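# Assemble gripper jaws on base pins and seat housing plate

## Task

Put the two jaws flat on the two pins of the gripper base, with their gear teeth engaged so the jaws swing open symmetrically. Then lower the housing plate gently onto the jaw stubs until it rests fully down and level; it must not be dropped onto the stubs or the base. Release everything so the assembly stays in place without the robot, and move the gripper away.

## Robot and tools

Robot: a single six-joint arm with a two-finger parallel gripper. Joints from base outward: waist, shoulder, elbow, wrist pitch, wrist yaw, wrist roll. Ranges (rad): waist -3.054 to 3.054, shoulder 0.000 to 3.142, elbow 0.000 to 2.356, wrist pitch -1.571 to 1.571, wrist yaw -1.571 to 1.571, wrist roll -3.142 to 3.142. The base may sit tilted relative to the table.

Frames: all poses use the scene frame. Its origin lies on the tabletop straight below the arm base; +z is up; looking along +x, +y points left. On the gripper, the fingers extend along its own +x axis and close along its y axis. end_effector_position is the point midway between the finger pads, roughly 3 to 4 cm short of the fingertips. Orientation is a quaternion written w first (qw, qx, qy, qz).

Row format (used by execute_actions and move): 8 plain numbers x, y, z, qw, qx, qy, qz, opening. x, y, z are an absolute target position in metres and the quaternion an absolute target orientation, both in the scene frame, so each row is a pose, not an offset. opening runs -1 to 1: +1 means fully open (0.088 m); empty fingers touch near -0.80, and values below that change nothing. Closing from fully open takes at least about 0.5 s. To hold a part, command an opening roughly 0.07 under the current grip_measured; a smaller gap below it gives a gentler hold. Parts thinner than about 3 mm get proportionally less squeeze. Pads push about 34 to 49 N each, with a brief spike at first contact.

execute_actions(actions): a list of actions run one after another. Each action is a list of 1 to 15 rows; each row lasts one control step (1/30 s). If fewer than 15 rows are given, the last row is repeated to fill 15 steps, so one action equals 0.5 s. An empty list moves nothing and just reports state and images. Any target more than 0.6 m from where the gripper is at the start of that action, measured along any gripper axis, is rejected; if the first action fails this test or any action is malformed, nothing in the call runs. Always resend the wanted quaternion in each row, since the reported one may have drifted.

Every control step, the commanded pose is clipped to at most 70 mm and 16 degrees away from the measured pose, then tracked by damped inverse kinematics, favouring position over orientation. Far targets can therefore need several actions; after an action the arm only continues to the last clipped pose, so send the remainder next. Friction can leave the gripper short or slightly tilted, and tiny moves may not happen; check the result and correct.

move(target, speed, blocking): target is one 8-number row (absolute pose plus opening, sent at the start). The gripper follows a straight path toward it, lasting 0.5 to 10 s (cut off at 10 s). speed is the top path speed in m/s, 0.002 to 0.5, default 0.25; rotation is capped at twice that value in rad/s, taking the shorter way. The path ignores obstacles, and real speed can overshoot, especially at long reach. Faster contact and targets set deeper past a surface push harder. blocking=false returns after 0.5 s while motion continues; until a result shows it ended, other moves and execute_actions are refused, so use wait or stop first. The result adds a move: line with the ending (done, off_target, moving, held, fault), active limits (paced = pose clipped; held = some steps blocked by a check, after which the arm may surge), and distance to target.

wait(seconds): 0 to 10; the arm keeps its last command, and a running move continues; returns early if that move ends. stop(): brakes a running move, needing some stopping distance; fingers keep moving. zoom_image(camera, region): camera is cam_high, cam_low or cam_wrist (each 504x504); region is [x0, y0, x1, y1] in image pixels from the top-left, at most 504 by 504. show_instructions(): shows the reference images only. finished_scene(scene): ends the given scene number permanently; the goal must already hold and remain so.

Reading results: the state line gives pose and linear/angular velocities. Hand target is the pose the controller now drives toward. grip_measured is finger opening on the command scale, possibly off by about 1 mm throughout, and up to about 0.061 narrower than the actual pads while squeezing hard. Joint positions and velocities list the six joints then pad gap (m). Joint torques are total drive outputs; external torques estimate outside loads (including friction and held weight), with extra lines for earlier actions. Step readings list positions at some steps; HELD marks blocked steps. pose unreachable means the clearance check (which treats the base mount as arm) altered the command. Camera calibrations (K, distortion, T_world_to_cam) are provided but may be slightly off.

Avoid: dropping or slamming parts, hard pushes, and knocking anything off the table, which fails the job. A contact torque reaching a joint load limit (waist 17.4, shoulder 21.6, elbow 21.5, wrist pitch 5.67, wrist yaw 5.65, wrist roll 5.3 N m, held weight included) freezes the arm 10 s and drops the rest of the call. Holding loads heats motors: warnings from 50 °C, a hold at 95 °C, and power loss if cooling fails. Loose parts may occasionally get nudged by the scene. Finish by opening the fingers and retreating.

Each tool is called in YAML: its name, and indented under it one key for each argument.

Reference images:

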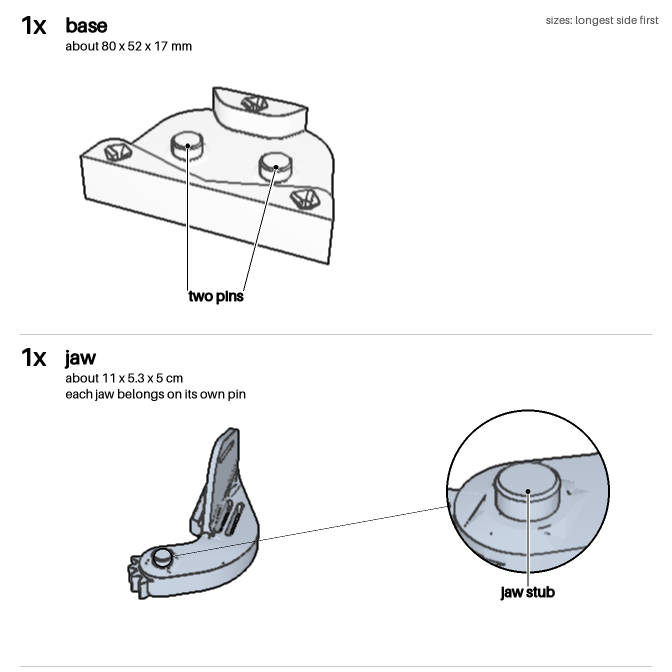

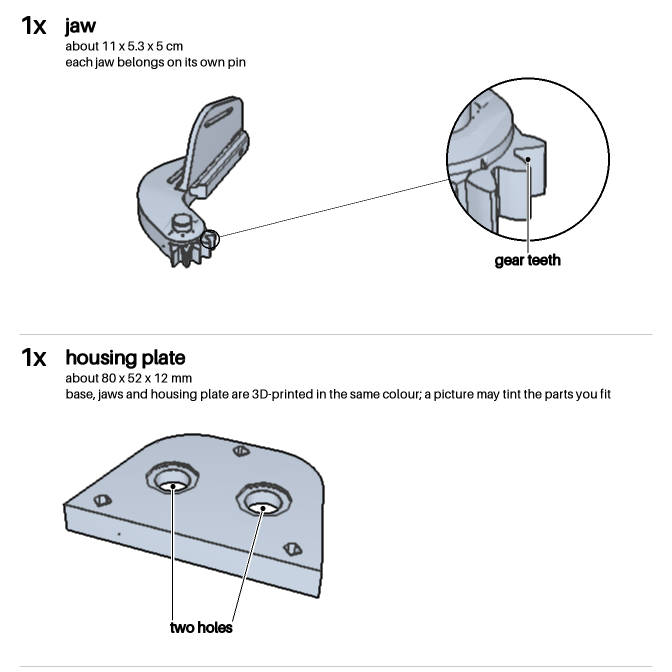

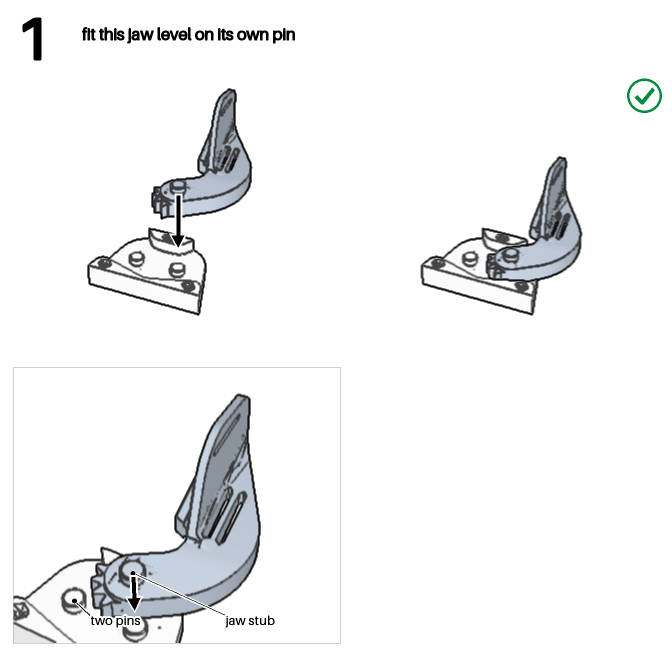

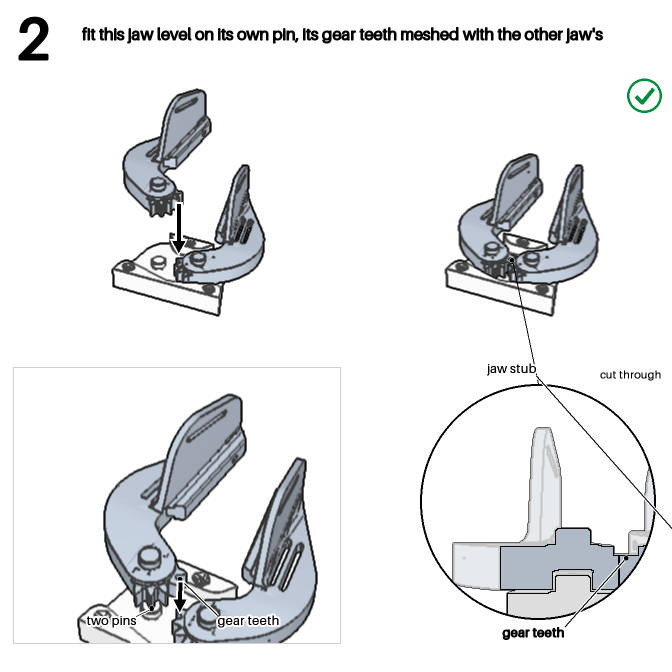

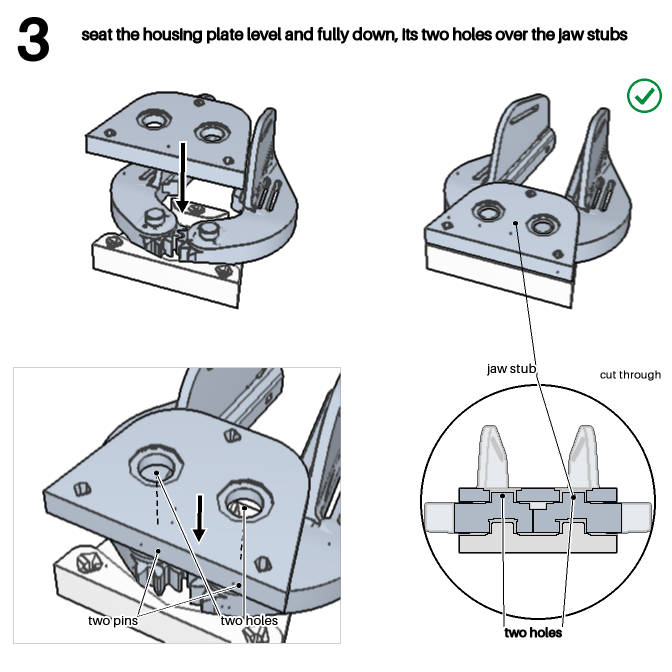

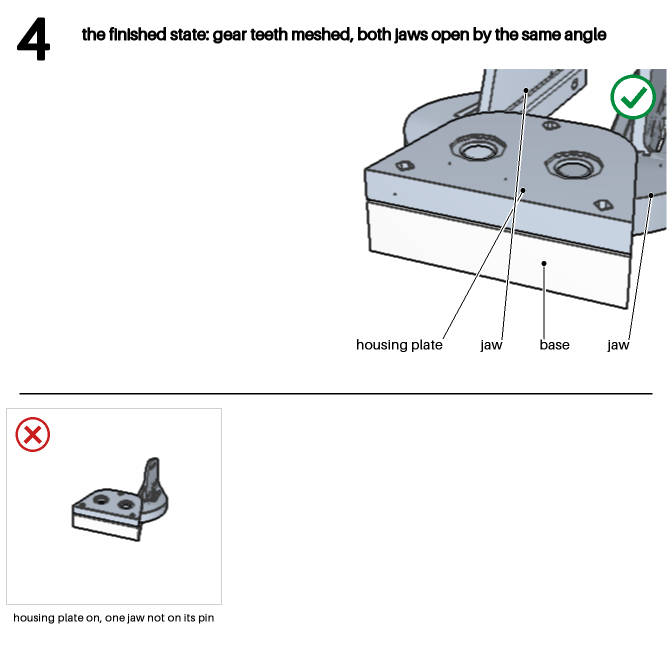

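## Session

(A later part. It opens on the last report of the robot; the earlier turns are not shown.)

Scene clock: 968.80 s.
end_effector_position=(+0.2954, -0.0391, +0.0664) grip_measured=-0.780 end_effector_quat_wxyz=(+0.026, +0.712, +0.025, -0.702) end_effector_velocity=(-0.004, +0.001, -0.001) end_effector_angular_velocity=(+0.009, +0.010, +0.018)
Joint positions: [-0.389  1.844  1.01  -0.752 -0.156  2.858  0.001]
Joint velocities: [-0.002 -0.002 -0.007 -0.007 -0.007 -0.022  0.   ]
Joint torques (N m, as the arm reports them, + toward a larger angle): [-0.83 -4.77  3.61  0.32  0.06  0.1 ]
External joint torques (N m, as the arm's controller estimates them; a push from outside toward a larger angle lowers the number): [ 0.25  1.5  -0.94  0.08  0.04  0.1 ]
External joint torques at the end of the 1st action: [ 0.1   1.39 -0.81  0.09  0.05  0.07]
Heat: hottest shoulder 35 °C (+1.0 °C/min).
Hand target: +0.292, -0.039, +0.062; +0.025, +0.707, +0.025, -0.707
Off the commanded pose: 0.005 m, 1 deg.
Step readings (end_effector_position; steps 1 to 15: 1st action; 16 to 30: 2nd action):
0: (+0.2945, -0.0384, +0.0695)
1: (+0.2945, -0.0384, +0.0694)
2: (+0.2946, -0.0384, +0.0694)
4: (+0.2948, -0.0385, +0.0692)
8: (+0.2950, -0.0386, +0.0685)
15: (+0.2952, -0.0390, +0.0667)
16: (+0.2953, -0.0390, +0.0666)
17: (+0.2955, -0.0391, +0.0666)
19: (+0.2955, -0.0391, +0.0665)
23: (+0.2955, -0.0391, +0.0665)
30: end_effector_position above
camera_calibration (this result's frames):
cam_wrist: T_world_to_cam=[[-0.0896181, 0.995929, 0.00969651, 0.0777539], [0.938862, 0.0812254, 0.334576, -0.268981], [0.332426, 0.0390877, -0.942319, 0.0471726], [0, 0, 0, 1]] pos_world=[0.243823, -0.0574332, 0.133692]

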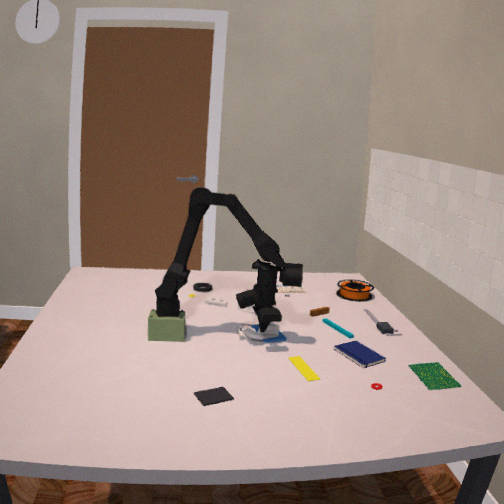

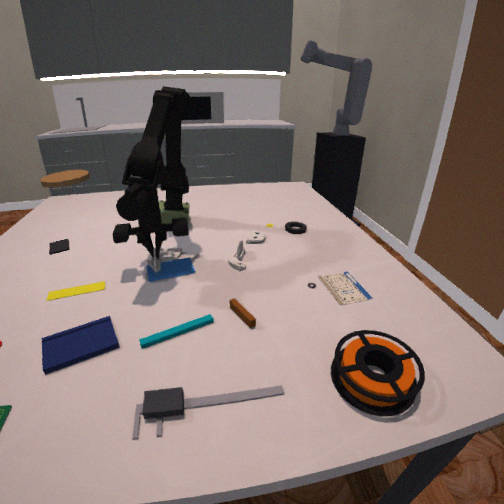

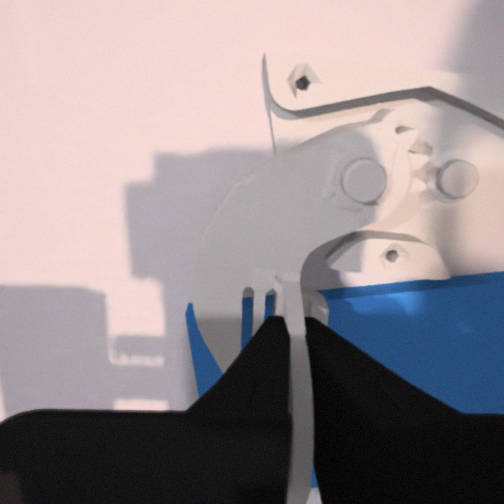

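execute_actions:
  actions:
    - [[0.2923,-0.0384,0.062,0.0247,0.7067,0.0247,-0.7067,-0.9],[0.2921,-0.0381,0.062,0.0247,0.7067,0.0247,-0.7067,-0.9],[0.2919,-0.0378,0.0618,0.0247,0.7067,0.0247,-0.7067,-0.9],[0.2917,-0.0375,0.0615,0.0247,0.7067,0.0247,-0.7067,-0.9],[0.2915,-0.0372,0.0612,0.0247,0.7067,0.0247,-0.7067,-0.9],[0.2915,-0.0372,0.0609,0.0247,0.7067,0.0247,-0.7067,-0.9],[0.2915,-0.0372,0.0606,0.0247,0.7067,0.0247,-0.7067,-0.9],[0.2915,-0.0372,0.0603,0.0247,0.7067,0.0247,-0.7067,-0.9],[0.2915,-0.0372,0.060,0.0247,0.7067,0.0247,-0.7067,-0.9],[0.2915,-0.0372,0.0597,0.0247,0.7067,0.0247,-0.7067,-0.9],[0.2915,-0.0372,0.0594,0.0247,0.7067,0.0247,-0.7067,-0.9],[0.2915,-0.0372,0.059,0.0247,0.7067,0.0247,-0.7067,-0.9]]
    - [[0.2915,-0.0372,0.059,0.0247,0.7067,0.0247,-0.7067,-0.9]]

zoom_image:
  camera: "cam_wrist"
  region: [252, 40, 504, 292]

Scene clock: 981.53 s.
end_effector_position=(+0.2953, -0.0388, +0.0648) grip_measured=-0.780 end_effector_quat_wxyz=(+0.025, +0.713, +0.023, -0.700) end_effector_velocity=(-0.002, +0.001, +0.000) end_effector_angular_velocity=(+0.008, +0.005, +0.019)
Joint positions: [-0.387  1.844  1.003 -0.741 -0.155  2.864  0.001]
Joint velocities: [-0.002 -0.002 -0.002 -0.007 -0.007 -0.022 -0.   ]
Joint torques (N m, as the arm reports them, + toward a larger angle): [-0.52 -4.51  3.22  0.54  0.05  0.12]
External joint torques (N m, as the arm's controller estimates them; a push from outside toward a larger angle lowers the number): [ 0.6   1.72 -1.31  0.3   0.02  0.12]
External joint torques at the end of the 1st action: [ 0.56  1.52 -1.29  0.38 -0.01  0.09]
Heat: hottest shoulder 34 °C (-1.0 °C/min).
Hand target: +0.291, -0.037, +0.059; +0.025, +0.707, +0.025, -0.707
Off the commanded pose: 0.007 m, 1 deg.
Step readings (end_effector_position; steps 1 to 15: 1st action; 16 to 30: 2nd action):
0: (+0.2954, -0.0391, +0.0664)
1: (+0.2954, -0.0391, +0.0664)
2: (+0.2954, -0.0391, +0.0664)
4: (+0.2953, -0.0390, +0.0662)
8: (+0.2950, -0.0388, +0.0656)
15: (+0.2947, -0.0389, +0.0649)
16: (+0.2946, -0.0387, +0.0648)
17: (+0.2949, -0.0388, +0.0648)
19: (+0.2953, -0.0388, +0.0648)
23: (+0.2953, -0.0388, +0.0648)
30: end_effector_position above
camera_calibration (this result's frames):
cam_wrist: T_world_to_cam=[[-0.0860217, 0.996258, 0.00834578, 0.0764916], [0.938036, 0.0781664, 0.337606, -0.26841], [0.33569, 0.0368701, -0.941251, 0.0445829], [0, 0, 0, 1]] pos_world=[0.243392, -0.0568686, 0.131942]

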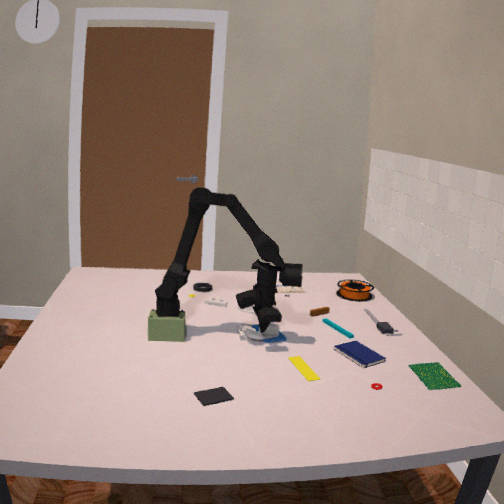

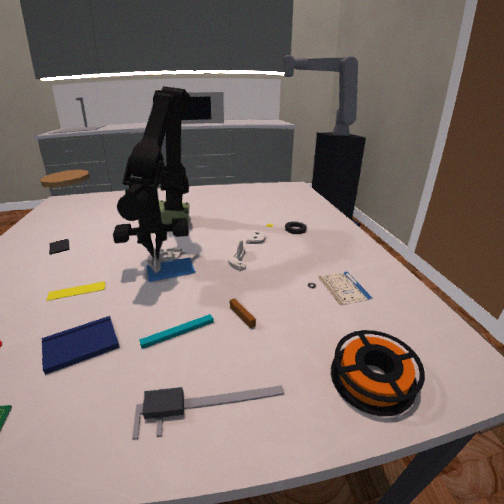

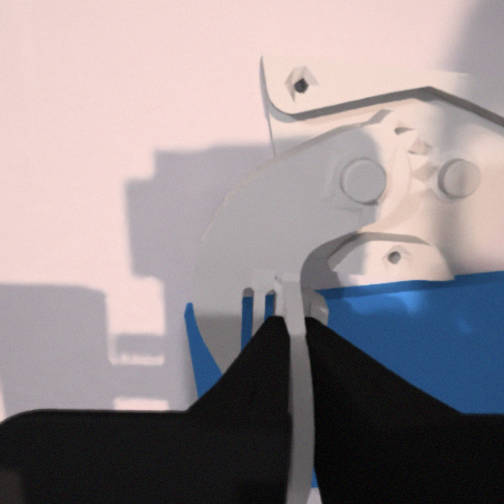

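Region (252, 40, 504, 292) of cam_wrist's 504x504 image, scaled by 2.000, with more detail than that image has.

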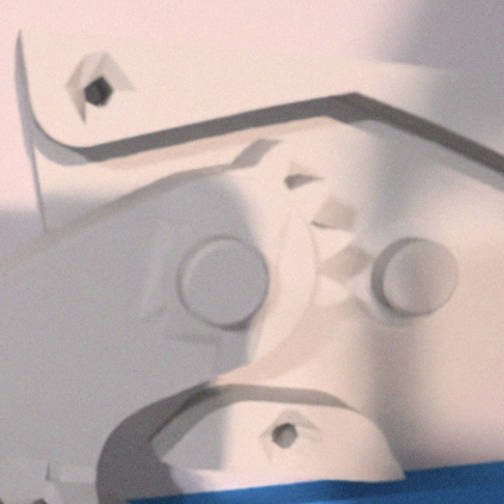

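execute_actions:
  actions:
    - [[0.2915,-0.0372,0.0586,0.0247,0.7067,0.0247,-0.7067,-0.9],[0.2915,-0.0372,0.0582,0.0247,0.7067,0.0247,-0.7067,-0.9],[0.2915,-0.0372,0.0578,0.0247,0.7067,0.0247,-0.7067,-0.9],[0.2915,-0.0372,0.0574,0.0247,0.7067,0.0247,-0.7067,-0.9],[0.2915,-0.0372,0.057,0.0247,0.7067,0.0247,-0.7067,-0.9],[0.2915,-0.0372,0.0566,0.0247,0.7067,0.0247,-0.7067,-0.9],[0.2915,-0.0372,0.0562,0.0247,0.7067,0.0247,-0.7067,-0.9],[0.2915,-0.0372,0.056,0.0247,0.7067,0.0247,-0.7067,-0.9]]
    - [[0.2915,-0.0372,0.056,0.0247,0.7067,0.0247,-0.7067,-0.9]]

zoom_image:
  camera: "cam_wrist"
  region: [252, 40, 504, 292]

Scene clock: 991.00 s.
end_effector_position=(+0.2961, -0.0387, +0.0639) grip_measured=-0.780 end_effector_quat_wxyz=(+0.026, +0.715, +0.023, -0.698) end_effector_velocity=(-0.002, +0.003, -0.001) end_effector_angular_velocity=(+0.024, +0.007, -0.011)
Joint positions: [-0.386  1.844  0.999 -0.73  -0.155  2.865  0.001]
Joint velocities: [-0.002  0.002 -0.002 -0.007 -0.022  0.007  0.   ]
Joint torques (N m, as the arm reports them, + toward a larger angle): [-0.47 -3.89  2.92  0.58  0.07  0.1 ]
External joint torques (N m, as the arm's controller estimates them; a push from outside toward a larger angle lowers the number): [ 0.58  2.32 -1.58  0.33  0.05  0.1 ]
External joint torques at the end of the 1st action: [ 0.67  2.32 -1.59  0.3   0.02  0.09]
Heat: hottest shoulder 33 °C (-3.0 °C/min).
Hand target: +0.291, -0.037, +0.056; +0.025, +0.707, +0.025, -0.707
Off the commanded pose: 0.009 m, 1 deg.
Step readings (end_effector_position; steps 1 to 15: 1st action; 16 to 30: 2nd action):
0: (+0.2953, -0.0388, +0.0648)
1: (+0.2951, -0.0387, +0.0648)
2: (+0.2952, -0.0388, +0.0648)
4: (+0.2951, -0.0388, +0.0645)
8: (+0.2950, -0.0387, +0.0641)
15: (+0.2961, -0.0387, +0.0639)
16: (+0.2961, -0.0387, +0.0639)
17: (+0.2961, -0.0387, +0.0639)
19: (+0.2961, -0.0387, +0.0639)
23: (+0.2961, -0.0387, +0.0639)
30: end_effector_position above
camera_calibration (this result's frames):
cam_wrist: T_world_to_cam=[[-0.0870432, 0.996183, 0.0065091, 0.0769554], [0.935886, 0.0795321, 0.34321, -0.268552], [0.341382, 0.0359658, -0.939236, 0.0416063], [0, 0, 0, 1]] pos_world=[0.243829, -0.0567996, 0.130747]

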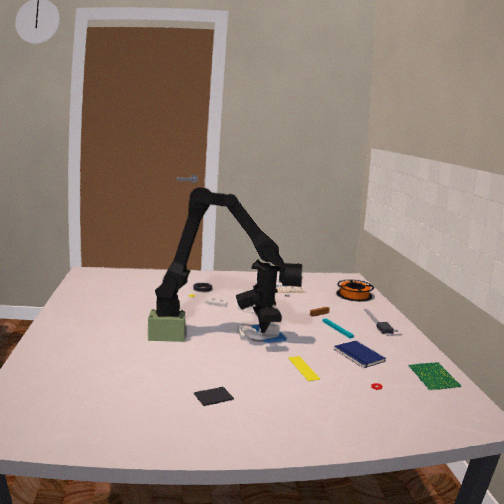

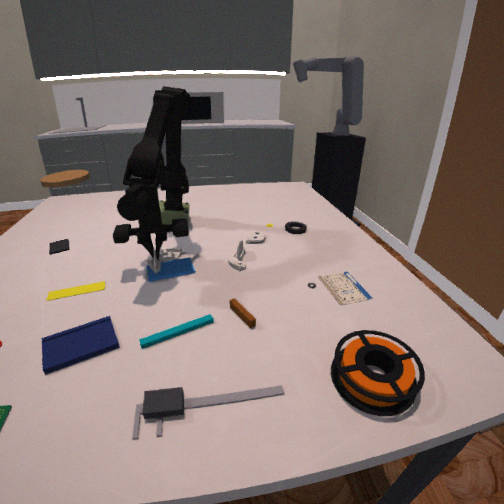

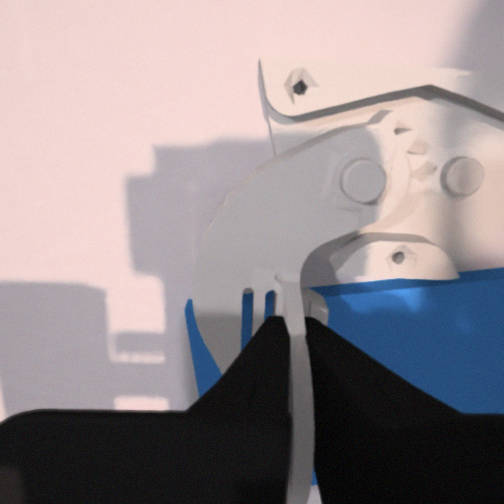

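Region (252, 40, 504, 292) of cam_wrist's 504x504 image, scaled by 2.000, with more detail than that image has.

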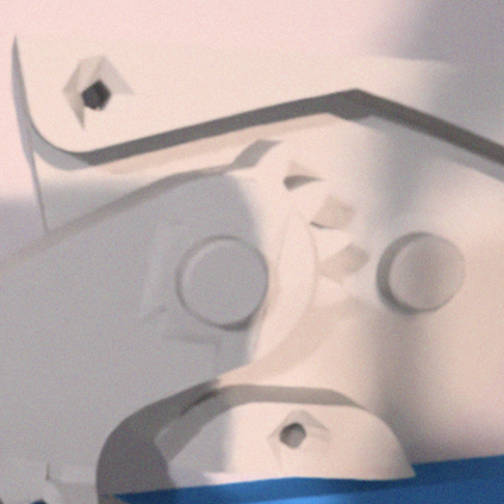

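execute_actions:
  actions:
    - [[0.2913,-0.0372,0.0557,0.0247,0.7067,0.0247,-0.7067,-0.9],[0.2911,-0.0372,0.0554,0.0247,0.7067,0.0247,-0.7067,-0.9],[0.2909,-0.0372,0.0551,0.0247,0.7067,0.0247,-0.7067,-0.9],[0.2907,-0.0372,0.0548,0.0247,0.7067,0.0247,-0.7067,-0.9],[0.2905,-0.0372,0.0545,0.0247,0.7067,0.0247,-0.7067,-0.9],[0.2903,-0.0372,0.0542,0.0247,0.7067,0.0247,-0.7067,-0.9],[0.290,-0.0372,0.054,0.0247,0.7067,0.0247,-0.7067,-0.9]]
    - [[0.290,-0.0372,0.054,0.0247,0.7067,0.0247,-0.7067,-0.9]]

zoom_image:
  camera: "cam_wrist"
  region: [252, 40, 504, 292]

Scene clock: 1010.13 s.
end_effector_position=(+0.2954, -0.0388, +0.0627) grip_measured=-0.779 end_effector_quat_wxyz=(+0.026, +0.715, +0.023, -0.698) end_effector_velocity=(-0.005, +0.001, +0.000) end_effector_angular_velocity=(+0.012, +0.019, +0.002)
Joint positions: [-0.386  1.844  0.993 -0.724 -0.155  2.866  0.001]
Joint velocities: [-0.002 -0.002 -0.002 -0.022 -0.007 -0.007 -0.   ]
Joint torques (N m, as the arm reports them, + toward a larger angle): [-0.51 -3.93  2.7   0.85  0.09  0.08]
External joint torques (N m, as the arm's controller estimates them; a push from outside toward a larger angle lowers the number): [ 0.56  2.34 -1.82  0.62  0.07  0.08]
External joint torques at the end of the 1st action: [ 0.73  2.27 -2.07  0.62  0.02  0.03]
Heat: hottest shoulder 32 °C (-4.0 °C/min).
Hand target: +0.290, -0.037, +0.054; +0.025, +0.707, +0.025, -0.707
Off the commanded pose: 0.010 m, 1 deg.
Step readings (end_effector_position; steps 1 to 15: 1st action; 16 to 30: 2nd action):
0: (+0.2961, -0.0387, +0.0639)
1: (+0.2960, -0.0387, +0.0639)
2: (+0.2960, -0.0387, +0.0638)
4: (+0.2959, -0.0387, +0.0635)
8: (+0.2955, -0.0388, +0.0630)
15: (+0.2954, -0.0388, +0.0627)
16: (+0.2954, -0.0388, +0.0627)
17: (+0.2954, -0.0388, +0.0627)
19: (+0.2954, -0.0388, +0.0627)
23: (+0.2954, -0.0388, +0.0627)
30: end_effector_position above
camera_calibration (this result's frames):
cam_wrist: T_world_to_cam=[[-0.0867239, 0.996212, 0.00640765, 0.0768457], [0.935784, 0.0792538, 0.34355, -0.267459], [0.341741, 0.0357902, -0.939112, 0.0406166], [0, 0, 0, 1]] pos_world=[0.243068, -0.0568111, 0.129537]

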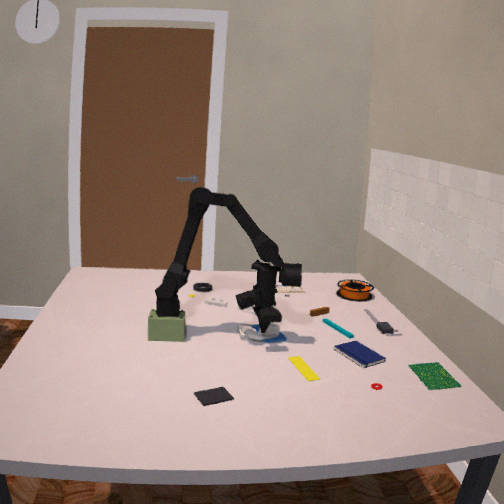

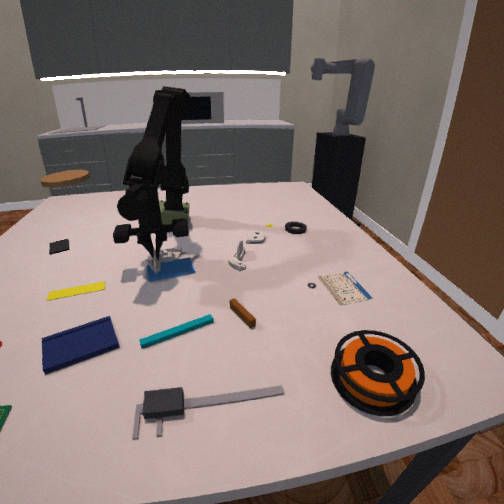

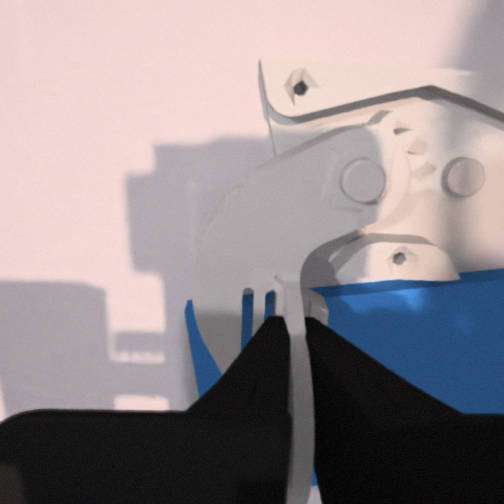

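Region (252, 40, 504, 292) of cam_wrist's 504x504 image, scaled by 2.000, with more detail than that image has.

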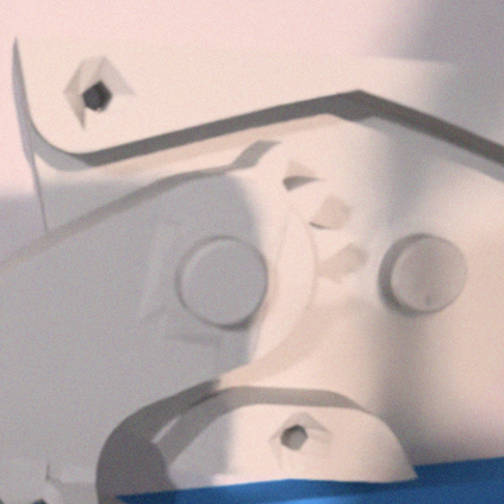

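execute_actions:
  actions:
    - [[0.290,-0.0372,0.0537,0.0247,0.7067,0.0247,-0.7067,-0.9],[0.290,-0.0372,0.0534,0.0247,0.7067,0.0247,-0.7067,-0.9],[0.290,-0.0372,0.0531,0.0247,0.7067,0.0247,-0.7067,-0.9],[0.290,-0.0372,0.0528,0.0247,0.7067,0.0247,-0.7067,-0.9],[0.290,-0.0372,0.0525,0.0247,0.7067,0.0247,-0.7067,-0.9],[0.290,-0.0372,0.0522,0.0247,0.7067,0.0247,-0.7067,-0.9],[0.290,-0.0372,0.052,0.0247,0.7067,0.0247,-0.7067,-0.9]]
    - [[0.290,-0.0372,0.052,0.0247,0.7067,0.0247,-0.7067,-0.9]]

zoom_image:
  camera: "cam_wrist"
  region: [252, 40, 504, 292]

Scene clock: 1018.03 s.
end_effector_position=(+0.2951, -0.0388, +0.0622) grip_measured=-0.778 end_effector_quat_wxyz=(+0.026, +0.715, +0.023, -0.698) end_effector_velocity=(-0.007, +0.002, -0.002) end_effector_angular_velocity=(+0.014, +0.029, +0.000)
Joint positions: [-0.386  1.844  0.991 -0.721 -0.155  2.867  0.001]
Joint velocities: [-0.002  0.002 -0.007 -0.022 -0.007 -0.007 -0.   ]
Joint torques (N m, as the arm reports them, + toward a larger angle): [-0.5  -3.5   2.36  1.17  0.03  0.09]
External joint torques (N m, as the arm's controller estimates them; a push from outside toward a larger angle lowers the number): [ 0.62  2.63 -2.04  0.95  0.01  0.09]
External joint torques at the end of the 1st action: [ 0.81  2.86 -2.2   0.88  0.03  0.11]
Heat: hottest shoulder 31 °C (-4.0 °C/min).
Hand target: +0.290, -0.037, +0.052; +0.024, +0.707, +0.025, -0.707
Off the commanded pose: 0.011 m, 1 deg.
Step readings (end_effector_position; steps 1 to 15: 1st action; 16 to 30: 2nd action):
0: (+0.2954, -0.0388, +0.0627)
1: (+0.2953, -0.0388, +0.0627)
2: (+0.2953, -0.0388, +0.0627)
4: (+0.2953, -0.0388, +0.0626)
8: (+0.2952, -0.0388, +0.0623)
15: (+0.2952, -0.0388, +0.0623)
16: (+0.2951, -0.0388, +0.0622)
17: (+0.2951, -0.0388, +0.0622)
19: (+0.2951, -0.0388, +0.0622)
23: (+0.2951, -0.0388, +0.0622)
30: end_effector_position above
camera_calibration (this result's frames):
cam_wrist: T_world_to_cam=[[-0.0860247, 0.996273, 0.00631569, 0.0766486], [0.935712, 0.0786154, 0.343893, -0.267011], [0.342115, 0.035493, -0.938988, 0.0400704], [0, 0, 0, 1]] pos_world=[0.242731, -0.0567939, 0.128965]

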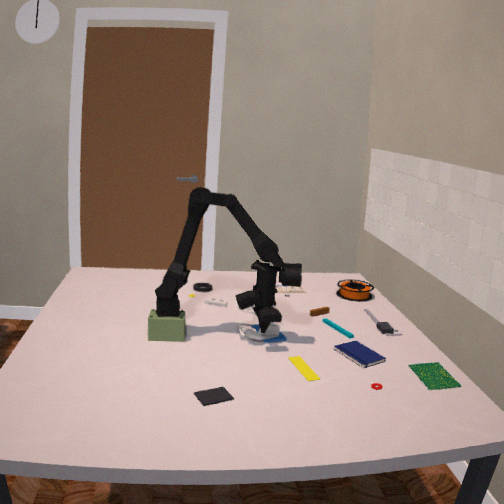

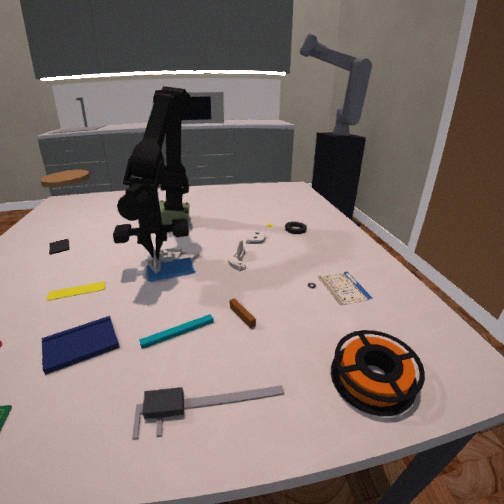

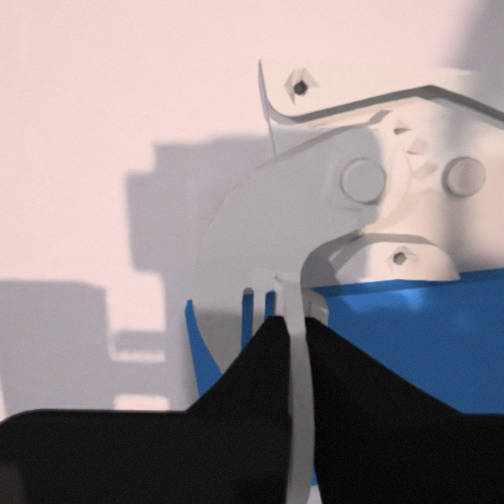

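Region (252, 40, 504, 292) of cam_wrist's 504x504 image, scaled by 2.000, with more detail than that image has.

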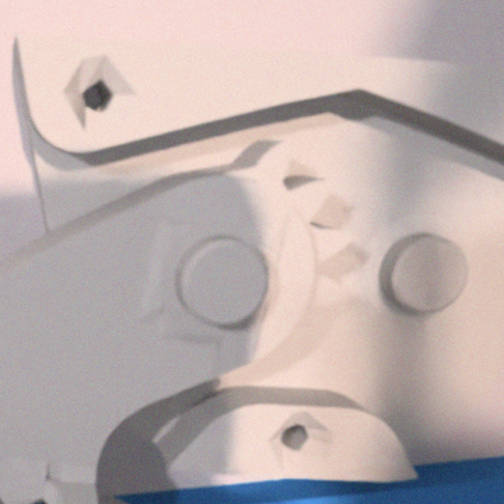

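execute_actions:
  actions:
    - [[0.2951,-0.0388,0.0622,0.026,0.715,0.023,-0.698,-0.9]]
    - [[0.2951,-0.0388,0.0622,0.026,0.715,0.023,-0.698,-0.72]]
    - [[0.2951,-0.0388,0.0622,0.026,0.715,0.023,-0.698,-0.5]]

zoom_image:
  camera: "cam_wrist"
  region: [252, 40, 504, 292]

Scene clock: 1026.90 s.
end_effector_position=(+0.2957, -0.0388, +0.0635) grip_measured=-0.506 end_effector_quat_wxyz=(+0.026, +0.717, +0.022, -0.696) end_effector_velocity=(+0.001, +0.005, +0.001) end_effector_angular_velocity=(+0.036, -0.005, +0.006)
Joint positions: [-0.386  1.84   0.991 -0.721 -0.155  2.867  0.014]
Joint velocities: [-0.002 -0.002  0.002 -0.007 -0.037 -0.007  0.001]
Joint torques (N m, as the arm reports them, + toward a larger angle): [-0.93 -5.38  4.61  0.15  0.   -0.02]
External joint torques (N m, as the arm's controller estimates them; a push from outside toward a larger angle lowers the number): [ 0.12  0.92  0.01 -0.12 -0.01 -0.02]
External joint torques at the end of the 1st action: [-0.22  0.9  -0.08 -0.11 -0.01 -0.04]
External joint torques at the end of the 2nd action: [ 0.11  0.77  0.02 -0.14 -0.03 -0.05]
Heat: hottest shoulder 31 °C (-4.0 °C/min).
Hand target: +0.295, -0.039, +0.062; +0.026, +0.715, +0.023, -0.698
Off the commanded pose: 0.001 m, 0 deg.
Step readings (end_effector_position; steps 1 to 15: 1st action; 16 to 30: 2nd action; 31 to 45: 3rd action):
0: (+0.2951, -0.0388, +0.0622)
1: (+0.2954, -0.0387, +0.0628)
2: (+0.2955, -0.0387, +0.0630)
4: (+0.2955, -0.0388, +0.0632)
8: (+0.2955, -0.0388, +0.0633)
15: (+0.2955, -0.0388, +0.0634)
16: (+0.2955, -0.0388, +0.0634)
17: (+0.2955, -0.0388, +0.0634)
19: (+0.2955, -0.0388, +0.0634)
23: (+0.2956, -0.0388, +0.0635)
30: (+0.2956, -0.0388, +0.0635)
31: (+0.2957, -0.0388, +0.0635)
32: (+0.2957, -0.0388, +0.0635)
34: (+0.2957, -0.0388, +0.0635)
38: (+0.2957, -0.0388, +0.0635)
45: end_effector_position above
camera_calibration (this result's frames):
cam_wrist: T_world_to_cam=[[-0.0864336, 0.996246, 0.00487533, 0.0769617], [0.934002, 0.0793287, 0.348348, -0.267793], [0.346653, 0.0346625, -0.937353, 0.0395598], [0, 0, 0, 1]] pos_world=[0.243058, -0.0568003, 0.129991]

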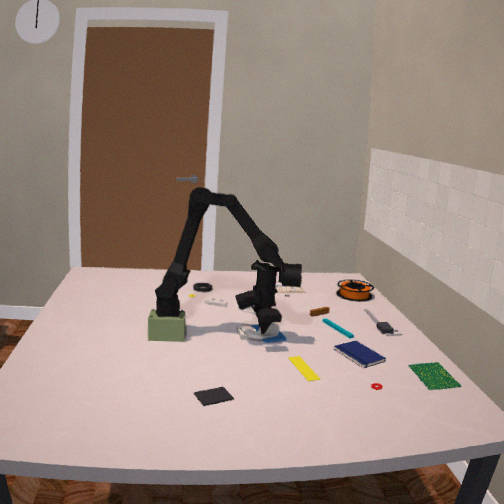

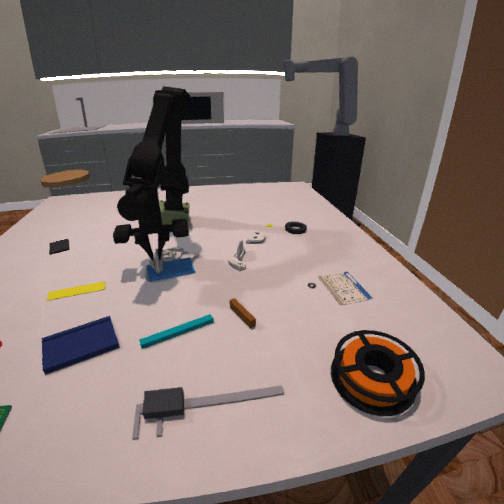

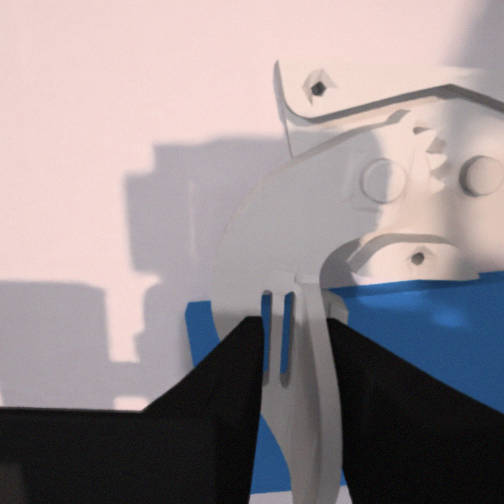

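Region (252, 40, 504, 292) of cam_wrist's 504x504 image, scaled by 2.000, with more detail than that image has.

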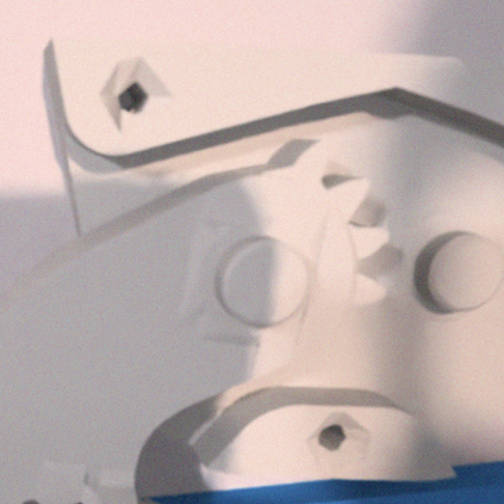

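execute_actions:
  actions:
    - [[0.297,-0.0388,0.066,0.0247,0.7067,0.0247,-0.7067,-0.52],[0.299,-0.0388,0.070,0.0247,0.7067,0.0247,-0.7067,-0.52],[0.300,-0.0388,0.074,0.0247,0.7067,0.0247,-0.7067,-0.52],[0.301,-0.0388,0.078,0.0247,0.7067,0.0247,-0.7067,-0.52],[0.301,-0.0388,0.082,0.0247,0.7067,0.0247,-0.7067,-0.52],[0.301,-0.0388,0.086,0.0247,0.7067,0.0247,-0.7067,-0.52],[0.301,-0.0388,0.090,0.0247,0.7067,0.0247,-0.7067,-0.52]]
    - [[0.301,-0.0388,0.090,0.0247,0.7067,0.0247,-0.7067,-0.52]]

Scene clock: 1038.67 s.
end_effector_position=(+0.2967, -0.0376, +0.0836) grip_measured=-0.517 end_effector_quat_wxyz=(+0.021, +0.699, +0.026, -0.714) end_effector_velocity=(-0.002, +0.001, +0.000) end_effector_angular_velocity=(+0.009, +0.005, +0.004)
Joint positions: [-0.392  1.842  1.086 -0.869 -0.155  2.854  0.014]
Joint velocities: [-0.002 -0.002 -0.002 -0.007 -0.007 -0.007  0.   ]
Joint torques (N m, as the arm reports them, + toward a larger angle): [-1.48 -7.76  5.86 -0.03  0.12 -0.09]
External joint torques (N m, as the arm's controller estimates them; a push from outside toward a larger angle lowers the number): [-0.36 -1.36  1.16 -0.2   0.09 -0.09]
External joint torques at the end of the 1st action: [-0.37 -1.35  1.34 -0.16  0.08 -0.12]
Heat: hottest shoulder 31 °C (-3.0 °C/min).
Hand target: +0.301, -0.039, +0.090; +0.025, +0.707, +0.025, -0.707
Off the commanded pose: 0.008 m, 1 deg.
Step readings (end_effector_position; steps 1 to 15: 1st action; 16 to 30: 2nd action):
0: (+0.2957, -0.0388, +0.0635)
1: (+0.2956, -0.0387, +0.0642)
2: (+0.2950, -0.0384, +0.0652)
4: (+0.2948, -0.0379, +0.0683)
8: (+0.2969, -0.0375, +0.0771)
15: (+0.2968, -0.0377, +0.0827)
16: (+0.2968, -0.0377, +0.0829)
17: (+0.2967, -0.0377, +0.0830)
19: (+0.2967, -0.0377, +0.0833)
23: (+0.2967, -0.0376, +0.0836)
30: end_effector_position above
camera_calibration (this result's frames):
cam_wrist: T_world_to_cam=[[-0.0843626, 0.996222, 0.0206268, 0.0737923], [0.950911, 0.0743055, 0.300411, -0.277027], [0.297743, 0.0449577, -0.953587, 0.0743645], [0, 0, 0, 1]] pos_world=[0.247512, -0.0562721, 0.152613]

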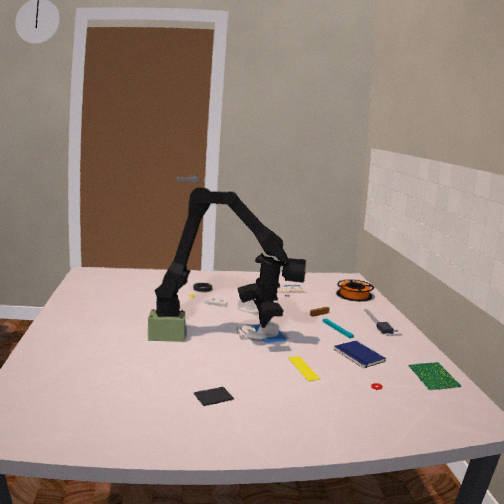

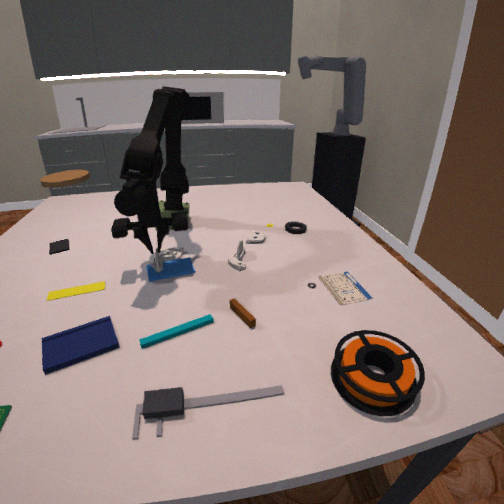

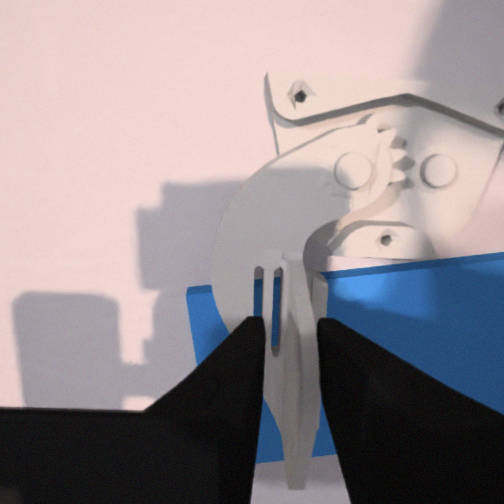

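move:
  target: [0.295,0.012,0.15,0.0247,0.7067,0.0247,-0.7067,-0.5]
  speed: 0.1

zoom_image:
  camera: "cam_wrist"
  region: [126, 60, 378, 312]

Scene clock: 1046.07 s.
end_effector_position=(+0.2915, +0.0104, +0.1436) grip_measured=-0.503 end_effector_quat_wxyz=(+0.023, +0.699, +0.024, -0.714) end_effector_velocity=(-0.006, +0.004, +0.002) end_effector_angular_velocity=(+0.010, +0.027, +0.010)
Joint positions: [-0.267  1.699  1.198 -1.103 -0.156  2.982  0.014]
Joint velocities: [ 0.007 -0.002  0.007 -0.037 -0.007 -0.007 -0.   ]
Joint torques (N m, as the arm reports them, + toward a larger angle): [-0.87 -7.24  6.44  0.   -0.03  0.11]
External joint torques (N m, as the arm's controller estimates them; a push from outside toward a larger angle lowers the number): [ 0.17 -1.33  1.38 -0.16 -0.05  0.11]
Heat: hottest shoulder 33 °C (+0.0 °C/min).
Hand target: +0.295, +0.012, +0.150; +0.024, +0.707, +0.025, -0.707
Off the commanded pose: 0.007 m, 1 deg.
move: done
camera_calibration (this result's frames):
cam_wrist: T_world_to_cam=[[-0.0834399, 0.996394, 0.0154067, 0.0247268], [0.950818, 0.0749762, 0.300539, -0.293727], [0.2983, 0.0397259, -0.953645, 0.130824], [0, 0, 0, 1]] pos_world=[0.24232, -0.00781212, 0.212655]

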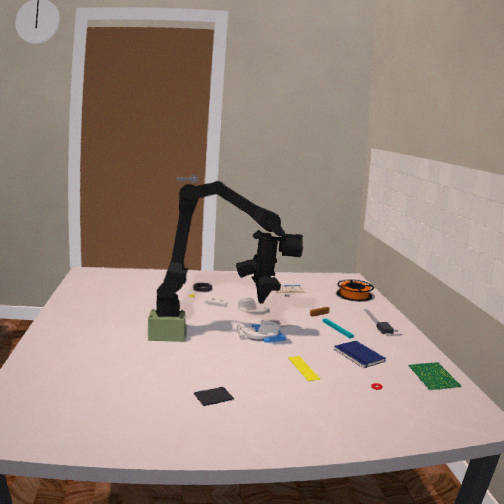

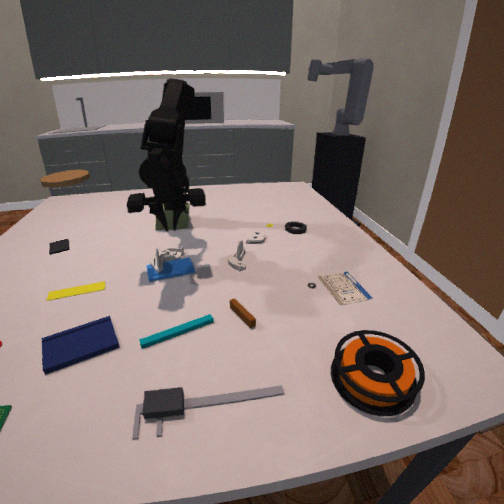

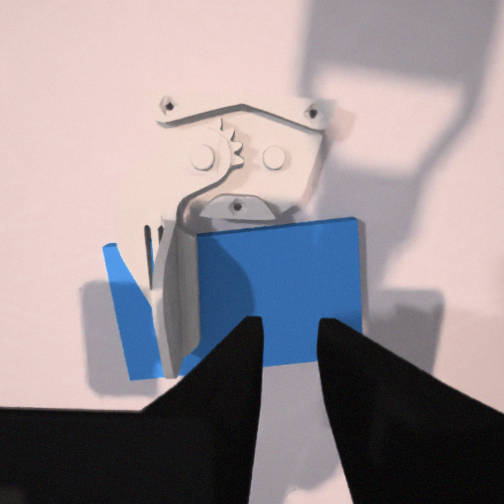

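Region (126, 60, 378, 312) of cam_wrist's 504x504 image, scaled by 2.000, with more detail than that image has.

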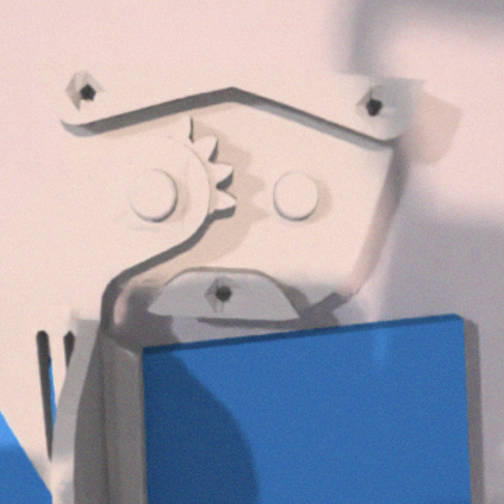

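move:
  target: [0.295,0.21,0.16,0.5,0.5,0.5,-0.5,-0.4]
  speed: 0.2

Scene clock: 1101.67 s.
end_effector_position=(+0.2936, +0.2093, +0.1609) grip_measured=-0.403 end_effector_quat_wxyz=(+0.495, +0.503, +0.502, -0.500) end_effector_velocity=(-0.003, -0.001, +0.001) end_effector_angular_velocity=(-0.002, +0.018, +0.017)
Joint positions: [ 0.338  1.798  1.507 -1.197 -0.145  2.098  0.019]
Joint velocities: [-0.002  0.002  0.007 -0.022 -0.007 -0.022 -0.   ]
Joint torques (N m, as the arm reports them, + toward a larger angle): [-0.81 -5.98  6.85  0.05  0.2  -0.08]
External joint torques (N m, as the arm's controller estimates them; a push from outside toward a larger angle lowers the number): [ 0.27  1.48  1.56 -0.19  0.15 -0.08]
Heat: hottest shoulder 35 °C (+3.0 °C/min).
Hand target: +0.296, +0.211, +0.160; +0.498, +0.501, +0.502, -0.499
Off the commanded pose: 0.002 m, 1 deg.
move: done
camera_calibration (this result's frames):
cam_wrist: T_world_to_cam=[[-0.999814, -0.0113347, 0.0155809, 0.306396], [-0.00553815, 0.943593, 0.331061, -0.22174], [-0.0184545, 0.330913, -0.943481, 0.169161], [0, 0, 0, 1]] pos_world=[0.308233, 0.156727, 0.228236]

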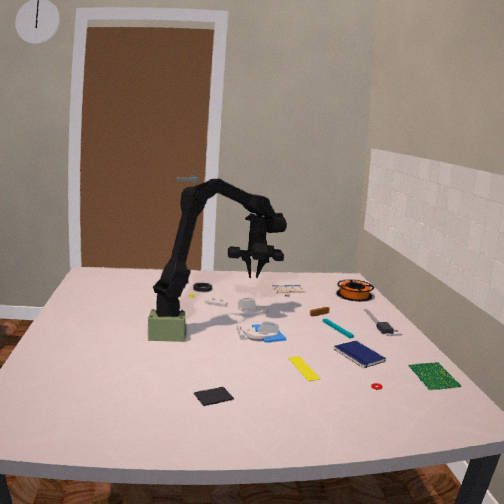

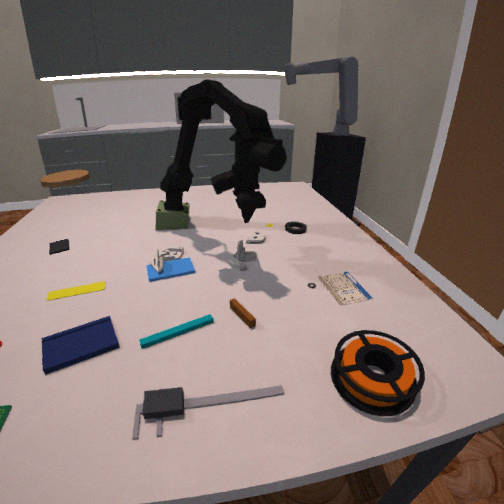

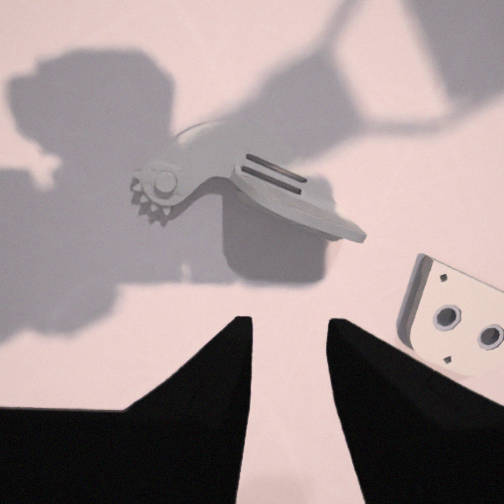

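zoom_image:
  camera: "cam_wrist"
  region: [120, 80, 380, 300]

Region (120, 80, 380, 300) of cam_wrist's 504x504 image, scaled by 1.938, with more detail than that image has; it fills the top 426 rows of this view, and the rest is white.

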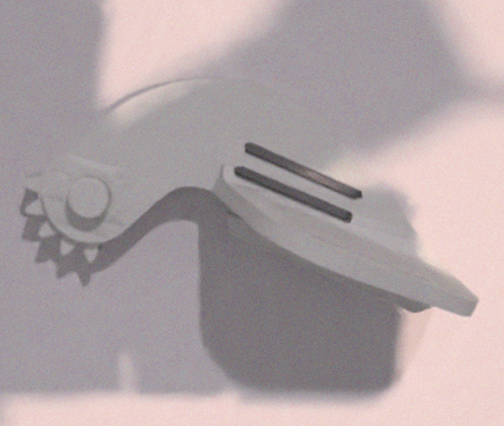

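move:
  target: [0.2915,0.191,0.12,0.6939,0.1361,0.6939,-0.1361,-0.45]
  speed: 0.2

Scene clock: 1131.03 s.
end_effector_position=(+0.2923, +0.1934, +0.1210) grip_measured=-0.447 end_effector_quat_wxyz=(+0.694, +0.138, +0.694, -0.135) end_effector_velocity=(-0.002, -0.003, +0.001) end_effector_angular_velocity=(-0.010, +0.002, +0.019)
Joint positions: [ 0.318  1.798  1.341 -1.033 -0.139  0.889  0.017]
Joint velocities: [-0.002 -0.007 -0.007 -0.007  0.007 -0.022 -0.   ]
Joint torques (N m, as the arm reports them, + toward a larger angle): [-1.47 -7.2   4.25  0.4   0.15 -0.06]
External joint torques (N m, as the arm's controller estimates them; a push from outside toward a larger angle lowers the number): [-0.42  0.19 -0.97  0.09  0.11 -0.06]
Heat: hottest shoulder 35 °C (+0.0 °C/min).
Hand target: +0.292, +0.191, +0.120; +0.694, +0.136, +0.694, -0.136
Off the commanded pose: 0.003 m, 0 deg.
move: done
camera_calibration (this result's frames):
cam_wrist: T_world_to_cam=[[-0.361819, -0.932211, 0.00836119, 0.298041], [-0.881768, 0.345125, 0.321518, 0.179573], [-0.302608, 0.108959, -0.946866, 0.263163], [0, 0, 0, 1]] pos_world=[0.345814, 0.187188, 0.188952]

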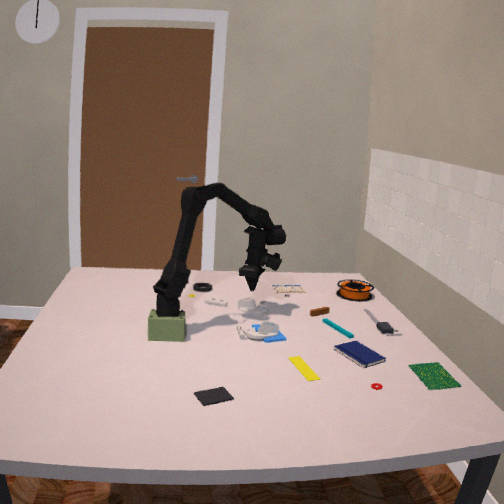

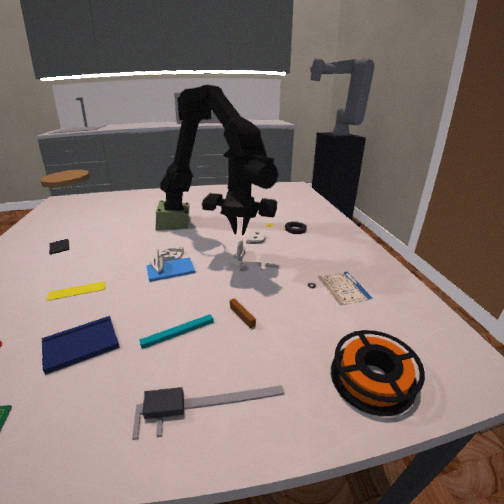

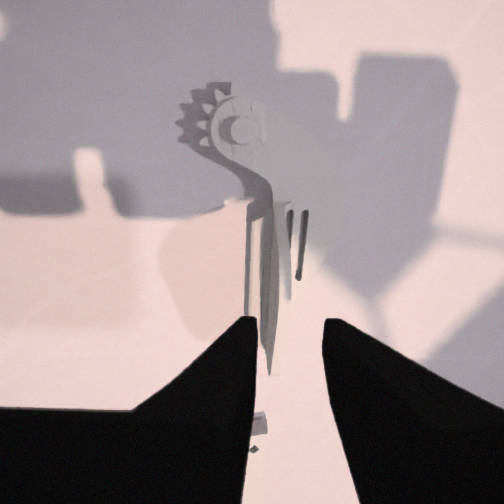

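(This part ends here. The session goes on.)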